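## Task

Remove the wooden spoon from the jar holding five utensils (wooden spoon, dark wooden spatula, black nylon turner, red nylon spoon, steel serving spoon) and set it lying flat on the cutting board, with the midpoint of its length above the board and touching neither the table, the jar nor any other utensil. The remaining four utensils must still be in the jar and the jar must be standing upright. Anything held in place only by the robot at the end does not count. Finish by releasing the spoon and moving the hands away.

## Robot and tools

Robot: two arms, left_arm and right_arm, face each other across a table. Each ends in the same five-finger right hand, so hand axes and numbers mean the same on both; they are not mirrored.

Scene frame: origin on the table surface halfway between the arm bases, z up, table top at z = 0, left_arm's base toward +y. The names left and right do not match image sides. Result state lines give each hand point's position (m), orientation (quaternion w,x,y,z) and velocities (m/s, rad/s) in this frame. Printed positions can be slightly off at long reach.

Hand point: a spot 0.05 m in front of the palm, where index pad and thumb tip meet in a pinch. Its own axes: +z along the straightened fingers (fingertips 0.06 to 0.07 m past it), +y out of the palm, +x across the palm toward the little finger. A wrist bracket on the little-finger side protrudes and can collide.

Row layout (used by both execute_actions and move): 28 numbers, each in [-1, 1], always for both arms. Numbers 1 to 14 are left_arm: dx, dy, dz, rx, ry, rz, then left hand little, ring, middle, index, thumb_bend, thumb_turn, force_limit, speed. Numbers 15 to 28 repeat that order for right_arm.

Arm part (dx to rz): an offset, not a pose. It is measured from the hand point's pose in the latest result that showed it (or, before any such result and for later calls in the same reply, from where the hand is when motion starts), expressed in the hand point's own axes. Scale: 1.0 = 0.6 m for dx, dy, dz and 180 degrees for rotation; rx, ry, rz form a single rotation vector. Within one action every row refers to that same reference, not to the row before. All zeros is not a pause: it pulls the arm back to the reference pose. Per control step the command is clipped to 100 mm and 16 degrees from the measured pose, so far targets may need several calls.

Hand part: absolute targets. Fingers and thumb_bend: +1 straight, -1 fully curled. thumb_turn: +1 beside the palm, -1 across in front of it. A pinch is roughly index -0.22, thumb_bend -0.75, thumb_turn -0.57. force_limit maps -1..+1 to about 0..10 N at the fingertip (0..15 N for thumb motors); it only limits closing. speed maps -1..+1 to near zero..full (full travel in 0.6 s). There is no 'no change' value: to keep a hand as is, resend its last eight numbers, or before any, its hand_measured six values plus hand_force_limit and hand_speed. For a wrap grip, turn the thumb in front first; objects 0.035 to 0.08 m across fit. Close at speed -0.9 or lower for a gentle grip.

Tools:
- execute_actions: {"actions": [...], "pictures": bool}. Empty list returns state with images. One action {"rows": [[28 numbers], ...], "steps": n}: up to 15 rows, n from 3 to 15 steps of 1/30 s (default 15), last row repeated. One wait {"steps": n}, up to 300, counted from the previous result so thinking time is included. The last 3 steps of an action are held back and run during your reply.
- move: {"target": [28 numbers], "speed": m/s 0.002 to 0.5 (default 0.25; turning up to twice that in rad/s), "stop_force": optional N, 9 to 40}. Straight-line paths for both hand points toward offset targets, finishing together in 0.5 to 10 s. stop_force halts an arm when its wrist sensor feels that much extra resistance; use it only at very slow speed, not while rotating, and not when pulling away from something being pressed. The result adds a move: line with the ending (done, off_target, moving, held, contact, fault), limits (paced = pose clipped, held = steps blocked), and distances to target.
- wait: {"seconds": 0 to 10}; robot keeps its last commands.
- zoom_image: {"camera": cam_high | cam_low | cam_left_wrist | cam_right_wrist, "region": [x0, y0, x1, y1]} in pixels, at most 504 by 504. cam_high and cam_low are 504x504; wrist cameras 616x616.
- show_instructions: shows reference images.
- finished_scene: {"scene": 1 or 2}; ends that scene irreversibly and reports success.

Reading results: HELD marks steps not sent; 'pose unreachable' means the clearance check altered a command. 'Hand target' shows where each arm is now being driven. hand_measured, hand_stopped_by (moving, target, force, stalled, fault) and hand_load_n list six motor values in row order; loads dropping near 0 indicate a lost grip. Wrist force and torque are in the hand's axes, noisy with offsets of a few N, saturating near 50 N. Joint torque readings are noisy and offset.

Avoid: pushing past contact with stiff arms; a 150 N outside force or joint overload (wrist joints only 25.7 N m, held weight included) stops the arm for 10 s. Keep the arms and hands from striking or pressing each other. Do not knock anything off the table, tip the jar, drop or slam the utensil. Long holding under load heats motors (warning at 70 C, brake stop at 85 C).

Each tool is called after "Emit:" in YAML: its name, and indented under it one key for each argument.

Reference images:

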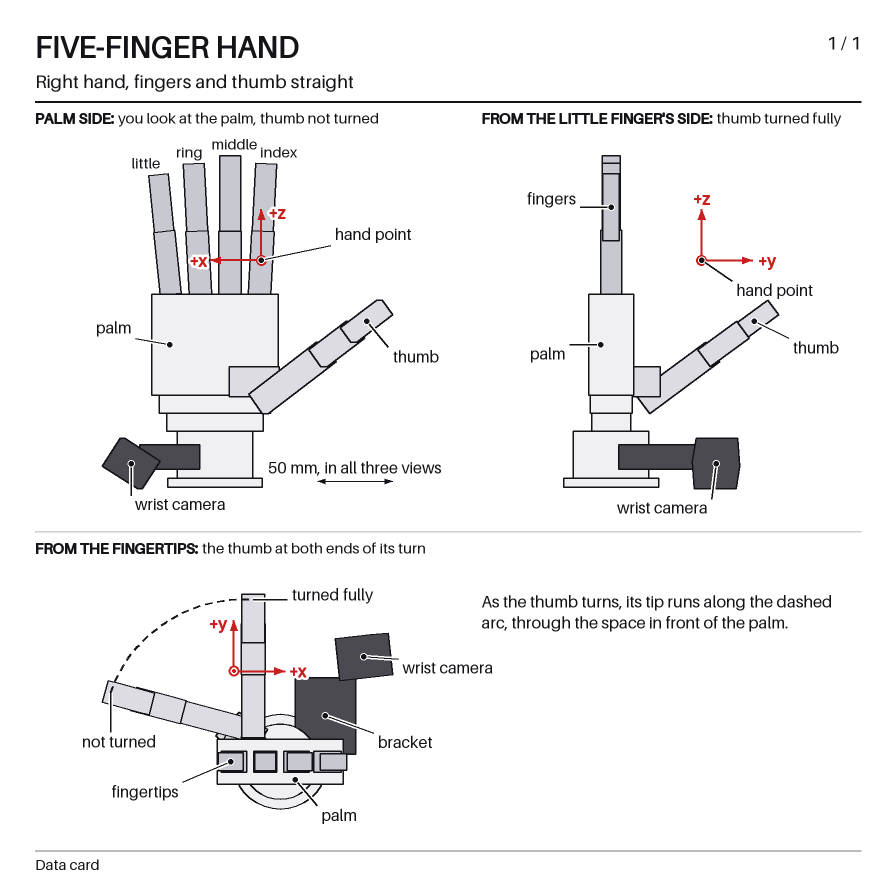

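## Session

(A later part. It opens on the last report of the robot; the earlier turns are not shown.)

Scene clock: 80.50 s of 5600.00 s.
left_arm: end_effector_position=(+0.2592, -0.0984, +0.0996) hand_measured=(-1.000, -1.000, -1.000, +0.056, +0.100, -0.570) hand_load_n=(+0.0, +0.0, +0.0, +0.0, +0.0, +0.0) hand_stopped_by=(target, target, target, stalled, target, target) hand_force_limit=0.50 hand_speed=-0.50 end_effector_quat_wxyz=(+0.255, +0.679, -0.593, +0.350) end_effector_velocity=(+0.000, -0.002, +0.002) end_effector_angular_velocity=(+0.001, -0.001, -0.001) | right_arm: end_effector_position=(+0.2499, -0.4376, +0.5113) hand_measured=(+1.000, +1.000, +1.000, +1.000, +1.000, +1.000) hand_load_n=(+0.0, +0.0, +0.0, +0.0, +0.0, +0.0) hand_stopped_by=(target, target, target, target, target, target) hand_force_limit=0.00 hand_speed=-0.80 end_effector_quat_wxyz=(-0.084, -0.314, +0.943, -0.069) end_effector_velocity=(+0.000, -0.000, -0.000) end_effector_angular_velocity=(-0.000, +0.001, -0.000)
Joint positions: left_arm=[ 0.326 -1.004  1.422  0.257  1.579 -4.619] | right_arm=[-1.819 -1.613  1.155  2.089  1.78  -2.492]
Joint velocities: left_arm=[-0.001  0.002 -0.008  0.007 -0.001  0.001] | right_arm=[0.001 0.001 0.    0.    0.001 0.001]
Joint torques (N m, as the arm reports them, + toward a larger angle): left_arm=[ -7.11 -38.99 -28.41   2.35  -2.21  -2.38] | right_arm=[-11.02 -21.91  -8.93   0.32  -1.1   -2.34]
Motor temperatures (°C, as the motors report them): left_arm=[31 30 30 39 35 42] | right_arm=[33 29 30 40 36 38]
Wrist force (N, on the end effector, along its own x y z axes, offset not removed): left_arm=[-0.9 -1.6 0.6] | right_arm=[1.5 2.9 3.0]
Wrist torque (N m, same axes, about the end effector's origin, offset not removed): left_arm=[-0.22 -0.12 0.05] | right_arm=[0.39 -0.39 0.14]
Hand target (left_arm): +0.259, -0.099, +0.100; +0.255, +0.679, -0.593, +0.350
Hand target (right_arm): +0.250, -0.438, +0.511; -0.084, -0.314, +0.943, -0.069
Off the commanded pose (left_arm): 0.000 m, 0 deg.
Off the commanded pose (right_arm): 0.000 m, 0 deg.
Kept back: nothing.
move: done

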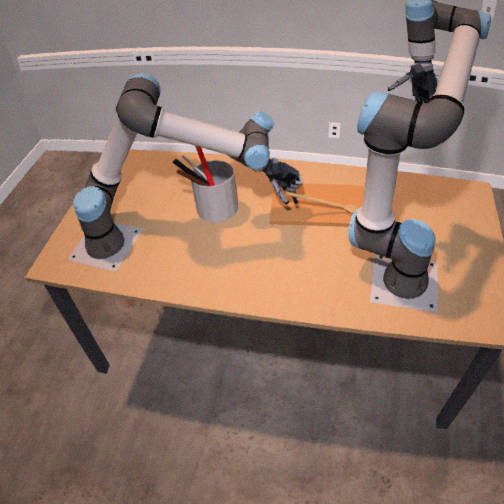

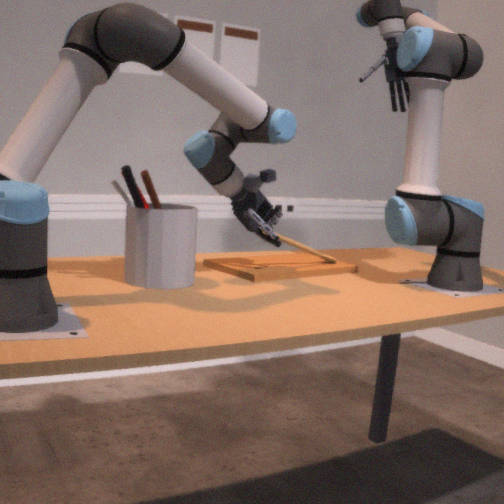

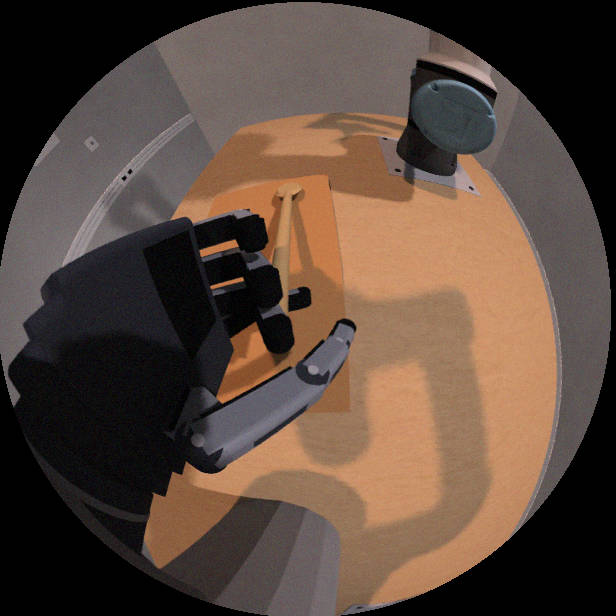

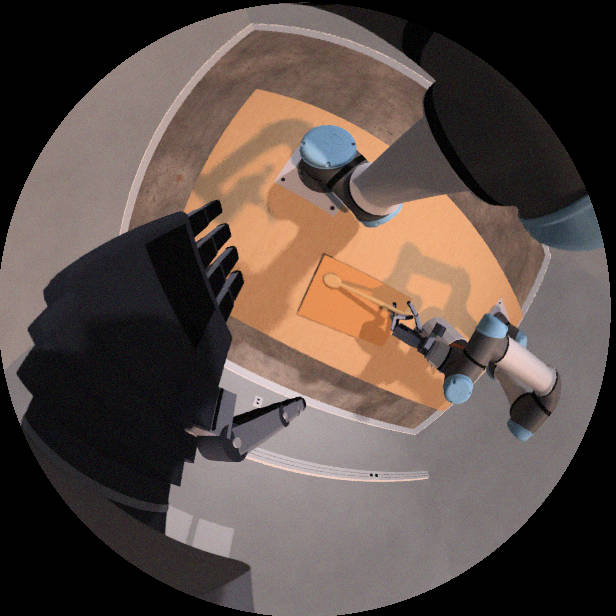

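Emit:
move:
  target: [-0.09,0,0.03,0,0,0,-1,-1,-1,0.4,0.1,-0.57,0.5,-0.5,0,0,0,0,0,0,1,1,1,1,1,1,0,-0.8]
  speed: 0.05

Emit:
move:
  target: [0,-0.06,0,0,0,0,-1,-1,-1,0.4,0.1,-0.57,0.5,-0.5,0,0,0,0,0,0,1,1,1,1,1,1,0,-0.8]
  speed: 0.04

Scene clock: 82.30 s of 5600.00 s.
left_arm: end_effector_position=(+0.2594, -0.0784, +0.0467) hand_measured=(-1.000, -1.000, -1.000, +0.056, +0.100, -0.570) hand_load_n=(+0.0, +0.0, +0.0, +0.0, +0.0, +0.0) hand_stopped_by=(target, target, target, stalled, target, target) hand_force_limit=0.50 hand_speed=-0.50 end_effector_quat_wxyz=(+0.255, +0.679, -0.593, +0.350) end_effector_velocity=(+0.000, +0.001, -0.003) end_effector_angular_velocity=(-0.000, +0.000, +0.000) | right_arm: end_effector_position=(+0.2499, -0.4376, +0.5113) hand_measured=(+1.000, +1.000, +1.000, +1.000, +1.000, +1.000) hand_load_n=(+0.0, +0.0, +0.0, +0.0, +0.0, +0.0) hand_stopped_by=(target, target, target, target, target, target) hand_force_limit=0.00 hand_speed=-0.80 end_effector_quat_wxyz=(-0.084, -0.314, +0.943, -0.069) end_effector_velocity=(-0.000, -0.001, +0.000) end_effector_angular_velocity=(-0.002, -0.000, -0.001)
Joint positions: left_arm=[ 0.336 -0.983  1.54   0.119  1.587 -4.613] | right_arm=[-1.819 -1.613  1.155  2.089  1.78  -2.492]
Joint velocities: left_arm=[ 0.001  0.002  0.006 -0.009  0.001  0.   ] | right_arm=[-0.001 -0.    -0.     0.     0.002 -0.   ]
Joint torques (N m, as the arm reports them, + toward a larger angle): left_arm=[  7.25 -31.05 -10.55  -2.31   2.57   2.42] | right_arm=[-11.33 -21.2   -8.38   0.41  -1.1   -2.1 ]
Motor temperatures (°C, as the motors report them): left_arm=[31 30 30 39 35 42] | right_arm=[33 29 30 40 36 38]
Wrist force (N, on the end effector, along its own x y z axes, offset not removed): left_arm=[0.4 -0.4 0.4] | right_arm=[0.8 3.9 0.8]
Wrist torque (N m, same axes, about the end effector's origin, offset not removed): left_arm=[-0.06 -0.32 0.18] | right_arm=[0.62 -0.33 0.03]
Hand target (left_arm): +0.259, -0.078, +0.046; +0.255, +0.679, -0.593, +0.350
Hand target (right_arm): +0.250, -0.438, +0.511; -0.084, -0.314, +0.943, -0.069
Off the commanded pose (left_arm): 0.000 m, 0 deg.
Off the commanded pose (right_arm): 0.000 m, 0 deg.
Kept back: nothing.
move: done

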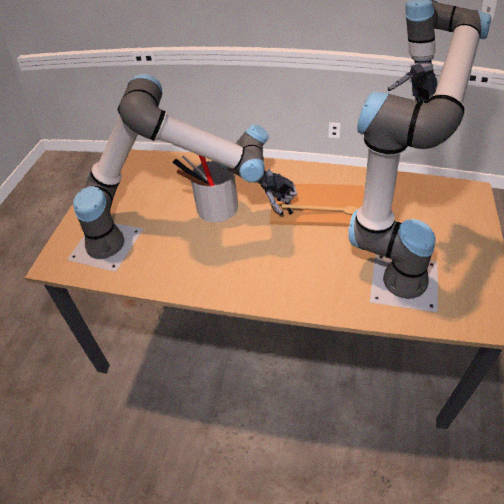

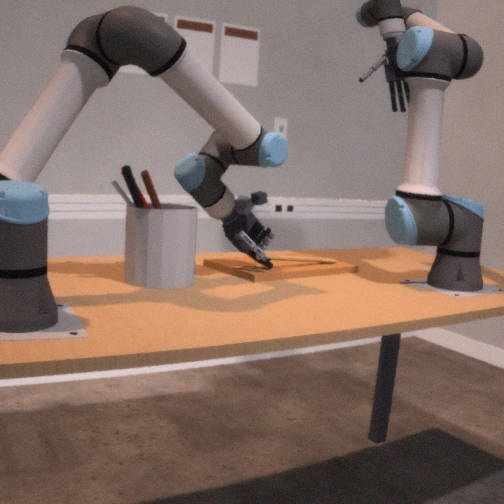

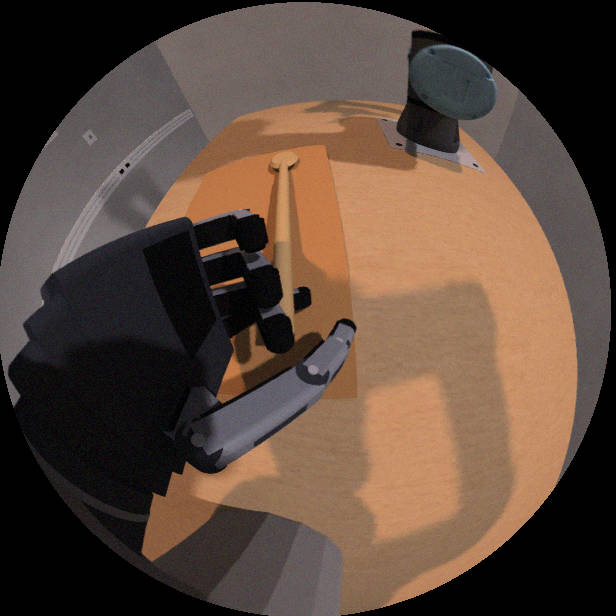

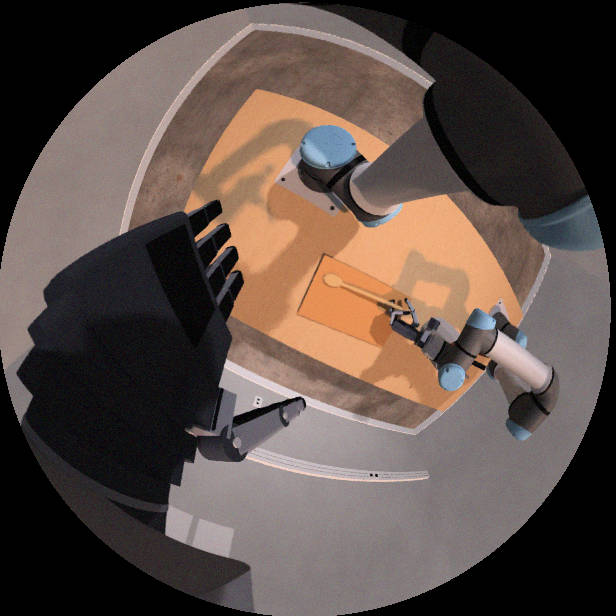

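Scene clock: 83.63 s of 5600.00 s.
left_arm: end_effector_position=(+0.2945, -0.0725, +0.0491) hand_measured=(-1.000, -1.000, -1.000, +0.056, +0.100, -0.570) hand_load_n=(+0.0, +0.0, +0.0, +0.0, +0.0, +0.0) hand_stopped_by=(target, target, target, stalled, target, target) hand_force_limit=0.50 hand_speed=-0.50 end_effector_quat_wxyz=(+0.255, +0.679, -0.593, +0.350) end_effector_velocity=(+0.003, +0.001, -0.000) end_effector_angular_velocity=(+0.000, +0.001, -0.000) | right_arm: end_effector_position=(+0.2499, -0.4376, +0.5113) hand_measured=(+1.000, +1.000, +1.000, +1.000, +1.000, +1.000) hand_load_n=(+0.0, +0.0, +0.0, +0.0, +0.0, +0.0) hand_stopped_by=(target, target, target, target, target, target) hand_force_limit=0.00 hand_speed=-0.80 end_effector_quat_wxyz=(-0.084, -0.314, +0.943, -0.069) end_effector_velocity=(-0.000, -0.000, +0.000) end_effector_angular_velocity=(-0.001, -0.000, -0.000)
Joint positions: left_arm=[ 0.405 -0.959  1.492  0.144  1.64  -4.569] | right_arm=[-1.819 -1.613  1.155  2.089  1.78  -2.492]
Joint velocities: left_arm=[ 0.006  0.003 -0.004  0.002  0.005  0.003] | right_arm=[-0.    -0.    -0.    -0.     0.001 -0.   ]
Joint torques (N m, as the arm reports them, + toward a larger angle): left_arm=[  6.91 -31.23 -27.99   2.95   2.48   2.54] | right_arm=[-11.34 -21.75  -8.37   0.42  -1.31  -2.22]
Motor temperatures (°C, as the motors report them): left_arm=[31 30 30 39 35 42] | right_arm=[33 29 30 40 36 38]
Wrist force (N, on the end effector, along its own x y z axes, offset not removed): left_arm=[-0.5 -1.3 2.4] | right_arm=[2.8 2.5 2.1]
Wrist torque (N m, same axes, about the end effector's origin, offset not removed): left_arm=[-0.27 -0.32 0.07] | right_arm=[0.40 -0.69 0.13]
Hand target (left_arm): +0.295, -0.072, +0.049; +0.255, +0.679, -0.593, +0.350
Hand target (right_arm): +0.250, -0.438, +0.511; -0.084, -0.314, +0.943, -0.069
Off the commanded pose (left_arm): 0.000 m, 0 deg.
Off the commanded pose (right_arm): 0.000 m, 0 deg.
Kept back: nothing.
move: done

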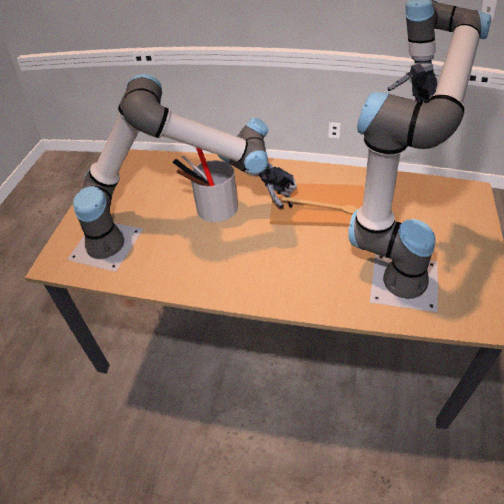

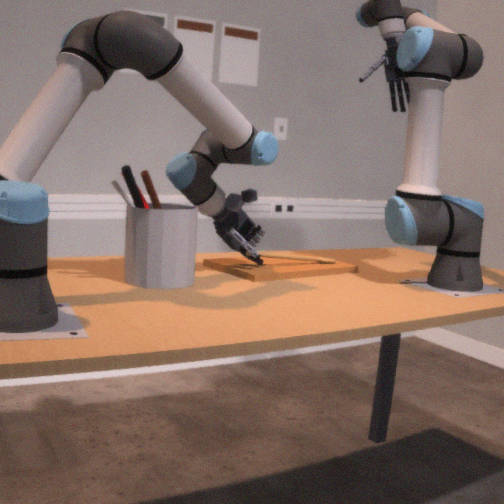

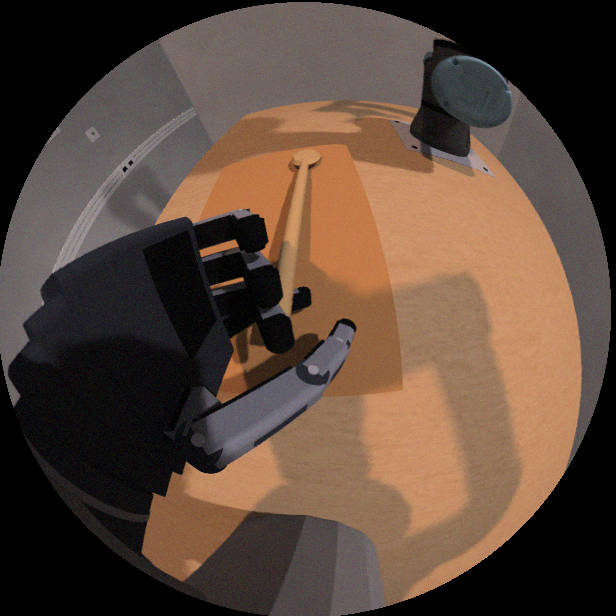

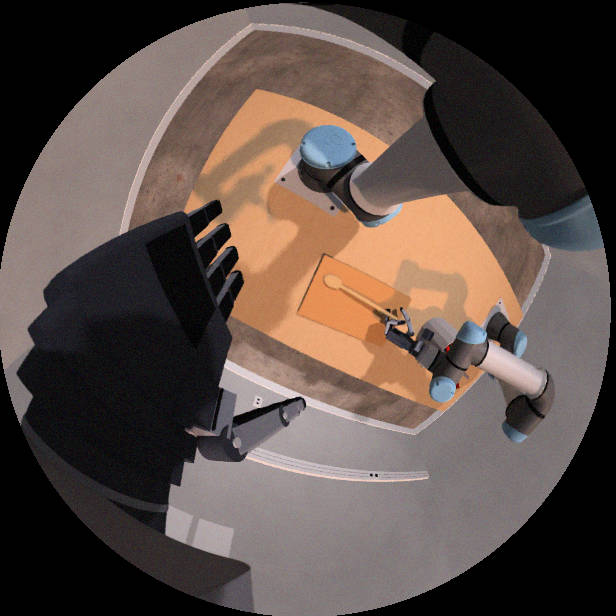

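Emit:
move:
  target: [0.02,0,-0.012,0,0,0,-1,-1,-1,1,0.1,-0.57,0.5,-0.3,0,0,0,0,0,0,1,1,1,1,1,1,0,-0.8]
  speed: 0.02

Emit:
wait:
  seconds: 1

Scene clock: 84.97 s of 5600.00 s.
left_arm: end_effector_position=(+0.2939, -0.0744, +0.0626) hand_measured=(-1.000, -1.000, -1.000, +1.000, +0.100, -0.570) hand_load_n=(+0.0, +0.0, +0.0, -0.5, +0.0, +0.0) hand_stopped_by=(target, target, target, target, target, target) hand_force_limit=0.50 hand_speed=-0.30 end_effector_quat_wxyz=(+0.255, +0.679, -0.593, +0.350) end_effector_velocity=(+0.001, -0.000, +0.002) end_effector_angular_velocity=(-0.001, +0.000, +0.001) | right_arm: end_effector_position=(+0.2499, -0.4376, +0.5113) hand_measured=(+1.000, +1.000, +1.000, +1.000, +1.000, +1.000) hand_load_n=(+0.0, +0.0, +0.0, +0.0, +0.0, +0.0) hand_stopped_by=(target, target, target, target, target, target) hand_force_limit=0.00 hand_speed=-0.80 end_effector_quat_wxyz=(-0.084, -0.314, +0.943, -0.069) end_effector_velocity=(-0.000, +0.000, +0.000) end_effector_angular_velocity=(-0.000, -0.000, +0.003)
Joint positions: left_arm=[ 0.403 -0.972  1.474  0.175  1.638 -4.571] | right_arm=[-1.819 -1.613  1.155  2.089  1.78  -2.492]
Joint velocities: left_arm=[ 0.001 -0.002 -0.003  0.003  0.    -0.   ] | right_arm=[ 0.001 -0.001  0.     0.     0.    -0.002]
Joint torques (N m, as the arm reports them, + toward a larger angle): left_arm=[ -6.89 -55.1  -26.49   3.1   -2.25  -2.37] | right_arm=[-11.56 -22.31  -7.57   0.34  -1.27  -2.31]
Motor temperatures (°C, as the motors report them): left_arm=[31 30 30 39 35 42] | right_arm=[33 29 30 40 36 38]
Wrist force (N, on the end effector, along its own x y z axes, offset not removed): left_arm=[3.6 -0.9 -0.3] | right_arm=[0.1 2.1 3.2]
Wrist torque (N m, same axes, about the end effector's origin, offset not removed): left_arm=[-0.20 -0.25 0.30] | right_arm=[0.21 -0.26 0.06]
Hand target (left_arm): +0.294, -0.075, +0.063; +0.255, +0.679, -0.593, +0.350
Hand target (right_arm): +0.250, -0.438, +0.511; -0.084, -0.314, +0.943, -0.069
Off the commanded pose (left_arm): 0.000 m, 0 deg.
Off the commanded pose (right_arm): 0.000 m, 0 deg.
Kept back: nothing.
move: done

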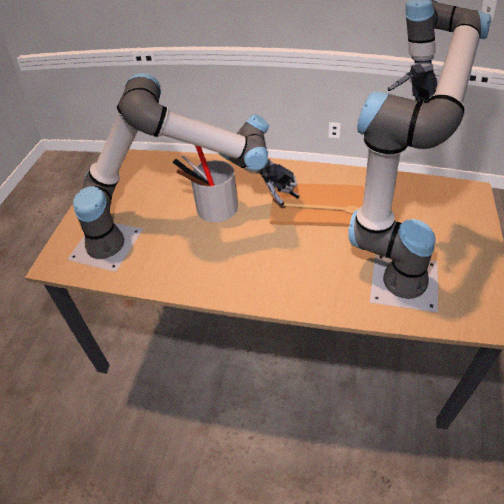

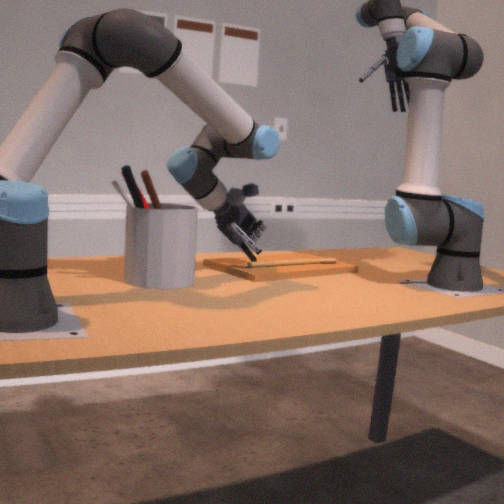

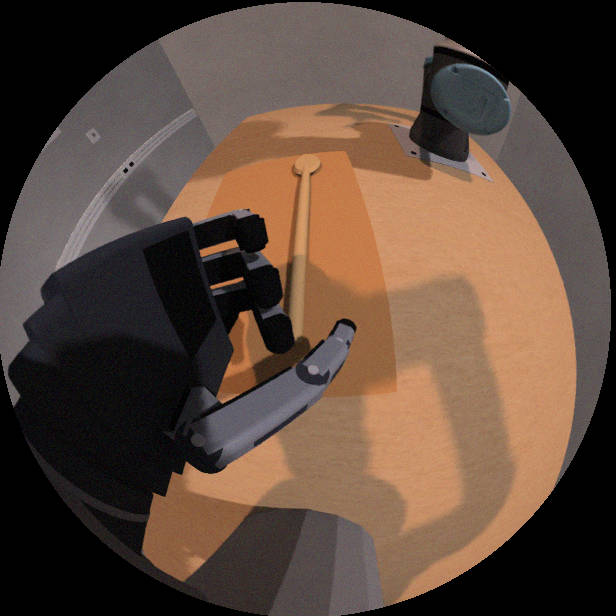

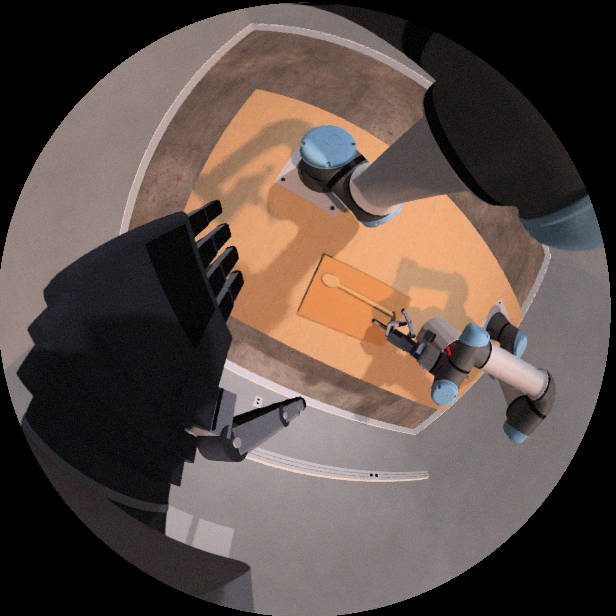

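Scene clock: 85.97 s of 5600.00 s.
left_arm: end_effector_position=(+0.2939, -0.0745, +0.0629) hand_measured=(-1.000, -1.000, -1.000, +1.000, +0.100, -0.570) hand_load_n=(+0.0, +0.0, +0.0, +0.0, +0.0, +0.0) hand_stopped_by=(target, target, target, target, target, target) hand_force_limit=0.50 hand_speed=-0.30 end_effector_quat_wxyz=(+0.255, +0.679, -0.593, +0.350) end_effector_velocity=(+0.001, +0.001, +0.001) end_effector_angular_velocity=(+0.001, -0.000, +0.001) | right_arm: end_effector_position=(+0.2499, -0.4376, +0.5113) hand_measured=(+1.000, +1.000, +1.000, +1.000, +1.000, +1.000) hand_load_n=(+0.0, +0.0, +0.0, +0.0, +0.0, +0.0) hand_stopped_by=(target, target, target, target, target, target) hand_force_limit=0.00 hand_speed=-0.80 end_effector_quat_wxyz=(-0.084, -0.314, +0.943, -0.069) end_effector_velocity=(-0.000, -0.000, +0.000) end_effector_angular_velocity=(-0.000, +0.000, +0.002)
Joint positions: left_arm=[ 0.403 -0.972  1.474  0.175  1.638 -4.571] | right_arm=[-1.819 -1.613  1.155  2.089  1.78  -2.492]
Joint velocities: left_arm=[ 0.001 -0.001  0.     0.001 -0.     0.   ] | right_arm=[ 0.    -0.     0.     0.     0.001 -0.002]
Joint torques (N m, as the arm reports them, + toward a larger angle): left_arm=[ -7.17 -57.72 -27.35   2.86  -1.91  -2.3 ] | right_arm=[-10.82 -21.06  -8.44   0.3   -1.29  -2.42]
Motor temperatures (°C, as the motors report them): left_arm=[31 30 30 39 35 42] | right_arm=[33 29 30 40 36 38]
Wrist force (N, on the end effector, along its own x y z axes, offset not removed): left_arm=[1.0 -0.4 -0.3] | right_arm=[1.5 1.6 2.0]
Wrist torque (N m, same axes, about the end effector's origin, offset not removed): left_arm=[-0.08 -0.22 0.12] | right_arm=[0.24 -0.45 0.13]
Hand target (left_arm): +0.294, -0.075, +0.063; +0.255, +0.679, -0.593, +0.350
Hand target (right_arm): +0.250, -0.438, +0.511; -0.084, -0.314, +0.943, -0.069
Off the commanded pose (left_arm): 0.000 m, 0 deg.
Off the commanded pose (right_arm): 0.000 m, 0 deg.
Kept back: nothing.
Steps of this call (steps 1 to 30: nothing new was sent). Readings (end_effector_position | what the end effector reports):
1: left_arm (+0.2939, -0.0744, +0.0626) | right_arm (+0.2499, -0.4376, +0.5113) | left_arm hand_measured=(-1.000, -1.000, -1.000, +1.000, +0.100, -0.570) hand_load_n=(+0.0, +0.0, +0.0, -0.5, +0.0, +0.0) hand_stopped_by=(target, target, target, target, target, target) hand_force_limit=0.50 hand_speed=-0.30 | right_arm hand_measured=(+1.000, +1.000, +1.000, +1.000, +1.000, +1.000) hand_load_n=(+0.0, +0.0, +0.0, +0.0, +0.0, +0.0) hand_stopped_by=(target, target, target, target, target, target) hand_force_limit=0.00 hand_speed=-0.80
2: left_arm (+0.2939, -0.0745, +0.0627) | right_arm (+0.2499, -0.4376, +0.5113) | left_arm hand_measured=(-1.000, -1.000, -1.000, +1.000, +0.100, -0.570) hand_load_n=(+0.0, +0.0, +0.0, -0.5, +0.0, +0.0) hand_stopped_by=(target, target, target, target, target, target) hand_force_limit=0.50 hand_speed=-0.30 | right_arm hand_measured=(+1.000, +1.000, +1.000, +1.000, +1.000, +1.000) hand_load_n=(+0.0, +0.0, +0.0, +0.0, +0.0, +0.0) hand_stopped_by=(target, target, target, target, target, target) hand_force_limit=0.00 hand_speed=-0.80
4: left_arm (+0.2939, -0.0745, +0.0628) | right_arm (+0.2499, -0.4376, +0.5113) | left_arm hand_measured=(-1.000, -1.000, -1.000, +1.000, +0.100, -0.570) hand_load_n=(+0.0, +0.0, +0.0, -0.5, +0.0, +0.0) hand_stopped_by=(target, target, target, target, target, target) hand_force_limit=0.50 hand_speed=-0.30 | right_arm hand_measured=(+1.000, +1.000, +1.000, +1.000, +1.000, +1.000) hand_load_n=(+0.0, +0.0, +0.0, +0.0, +0.0, +0.0) hand_stopped_by=(target, target, target, target, target, target) hand_force_limit=0.00 hand_speed=-0.80
8: left_arm (+0.2939, -0.0745, +0.0628) | right_arm (+0.2499, -0.4376, +0.5113) | left_arm hand_measured=(-1.000, -1.000, -1.000, +1.000, +0.100, -0.570) hand_load_n=(+0.0, +0.0, +0.0, -0.5, +0.0, +0.0) hand_stopped_by=(target, target, target, target, target, target) hand_force_limit=0.50 hand_speed=-0.30 | right_arm hand_measured=(+1.000, +1.000, +1.000, +1.000, +1.000, +1.000) hand_load_n=(+0.0, +0.0, +0.0, +0.0, +0.0, +0.0) hand_stopped_by=(target, target, target, target, target, target) hand_force_limit=0.00 hand_speed=-0.80
30: the state above

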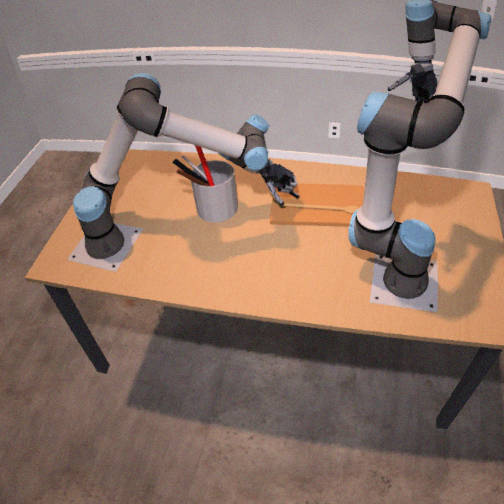

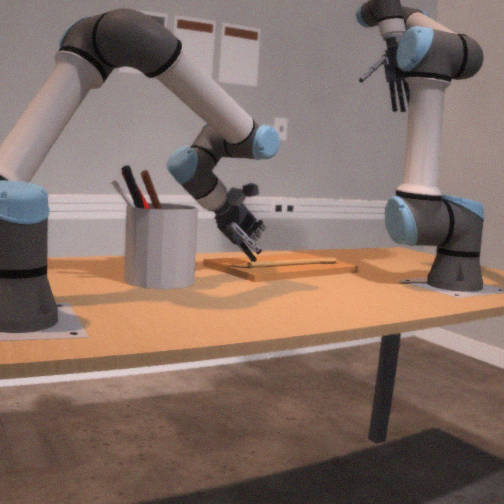

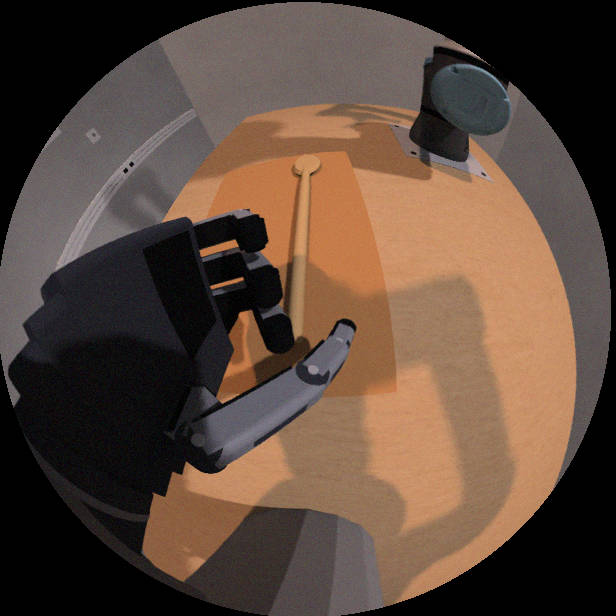

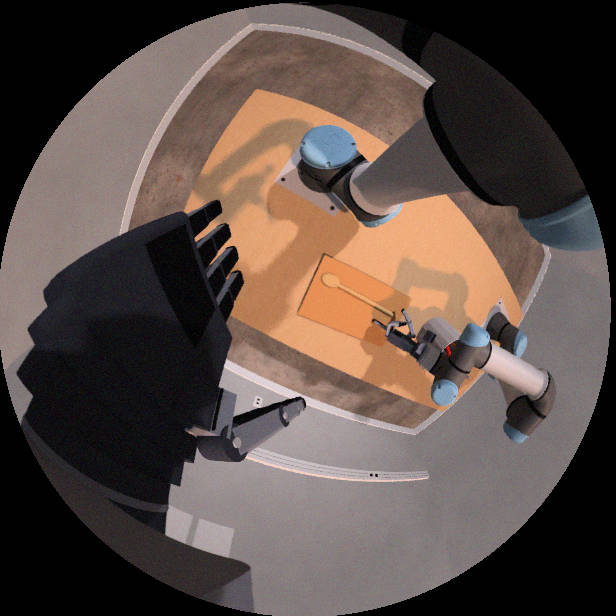

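Flat now. Lift away.

Emit:
move:
  target: [0.21,0.017,-0.13,0,0,0,-1,-1,-1,1,0.1,-0.57,0.5,-0.3,0,0,0,0,0,0,1,1,1,1,1,1,0,-0.8]
  speed: 0.12

Scene clock: 88.03 s of 5600.00 s.
left_arm: end_effector_position=(+0.2773, -0.0957, +0.2089) hand_measured=(-1.000, -1.000, -1.000, +1.000, +0.100, -0.570) hand_load_n=(+0.0, +0.0, +0.0, +0.0, +0.0, +0.0) hand_stopped_by=(target, target, target, target, target, target) hand_force_limit=0.50 hand_speed=-0.30 end_effector_quat_wxyz=(+0.255, +0.679, -0.593, +0.350) end_effector_velocity=(-0.000, -0.000, +0.002) end_effector_angular_velocity=(+0.002, +0.000, +0.000) | right_arm: end_effector_position=(+0.2499, -0.4376, +0.5113) hand_measured=(+1.000, +1.000, +1.000, +1.000, +1.000, +1.000) hand_load_n=(+0.0, +0.0, +0.0, +0.0, +0.0, +0.0) hand_stopped_by=(target, target, target, target, target, target) hand_force_limit=0.00 hand_speed=-0.80 end_effector_quat_wxyz=(-0.084, -0.314, +0.943, -0.069) end_effector_velocity=(+0.000, -0.000, -0.000) end_effector_angular_velocity=(+0.001, -0.000, -0.002)
Joint positions: left_arm=[ 0.361 -1.065  1.226  0.513  1.606 -4.597] | right_arm=[-1.819 -1.613  1.155  2.089  1.78  -2.492]
Joint velocities: left_arm=[-0.     0.001 -0.007  0.008 -0.    -0.   ] | right_arm=[-0.002 -0.     0.    -0.    -0.001  0.   ]
Joint torques (N m, as the arm reports them, + toward a larger angle): left_arm=[ -7.75 -31.27 -30.33   2.64  -2.07  -2.3 ] | right_arm=[-10.57 -20.98  -8.57   0.37  -1.37  -2.36]
Motor temperatures (°C, as the motors report them): left_arm=[31 30 30 39 35 42] | right_arm=[33 29 30 40 36 38]
Wrist force (N, on the end effector, along its own x y z axes, offset not removed): left_arm=[0.9 -0.9 1.4] | right_arm=[-0.4 2.6 2.2]
Wrist torque (N m, same axes, about the end effector's origin, offset not removed): left_arm=[-0.19 -0.40 0.08] | right_arm=[0.49 -0.20 -0.02]
Hand target (left_arm): +0.277, -0.096, +0.209; +0.255, +0.679, -0.593, +0.350
Hand target (right_arm): +0.250, -0.438, +0.511; -0.084, -0.314, +0.943, -0.069
Off the commanded pose (left_arm): 0.000 m, 0 deg.
Off the commanded pose (right_arm): 0.000 m, 0 deg.
Kept back: nothing.
move: done

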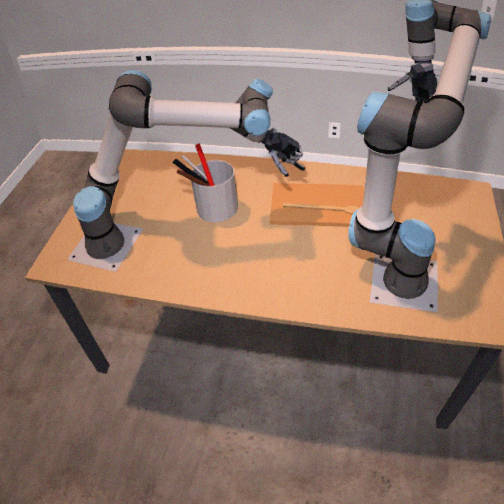

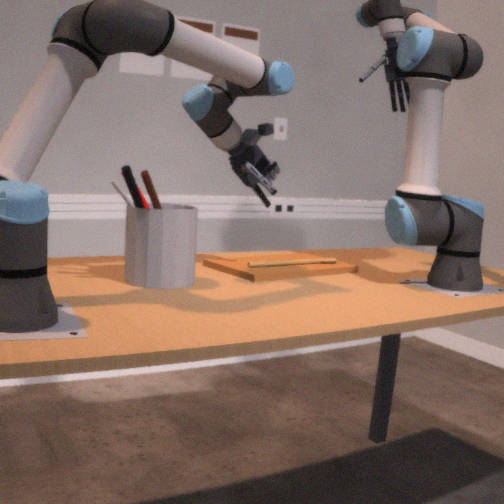

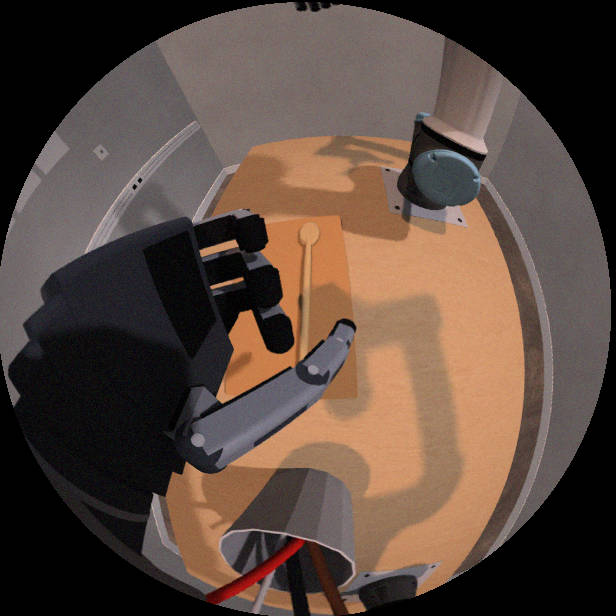

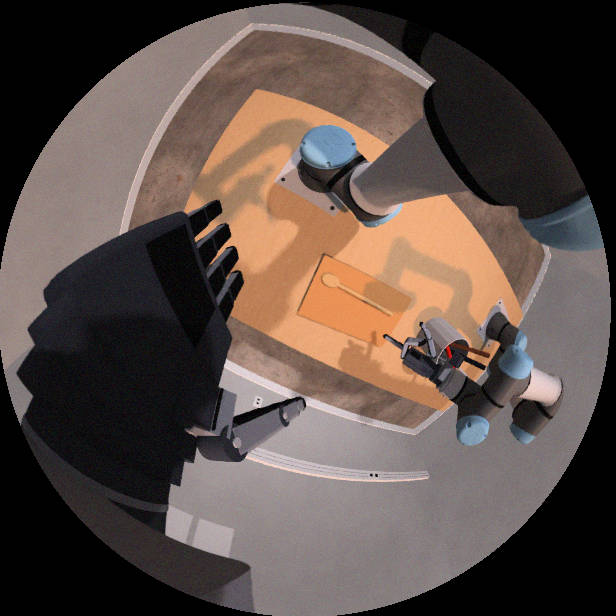

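Emit:
finished_scene:
  scene: 1

The scene is finished: the task was done.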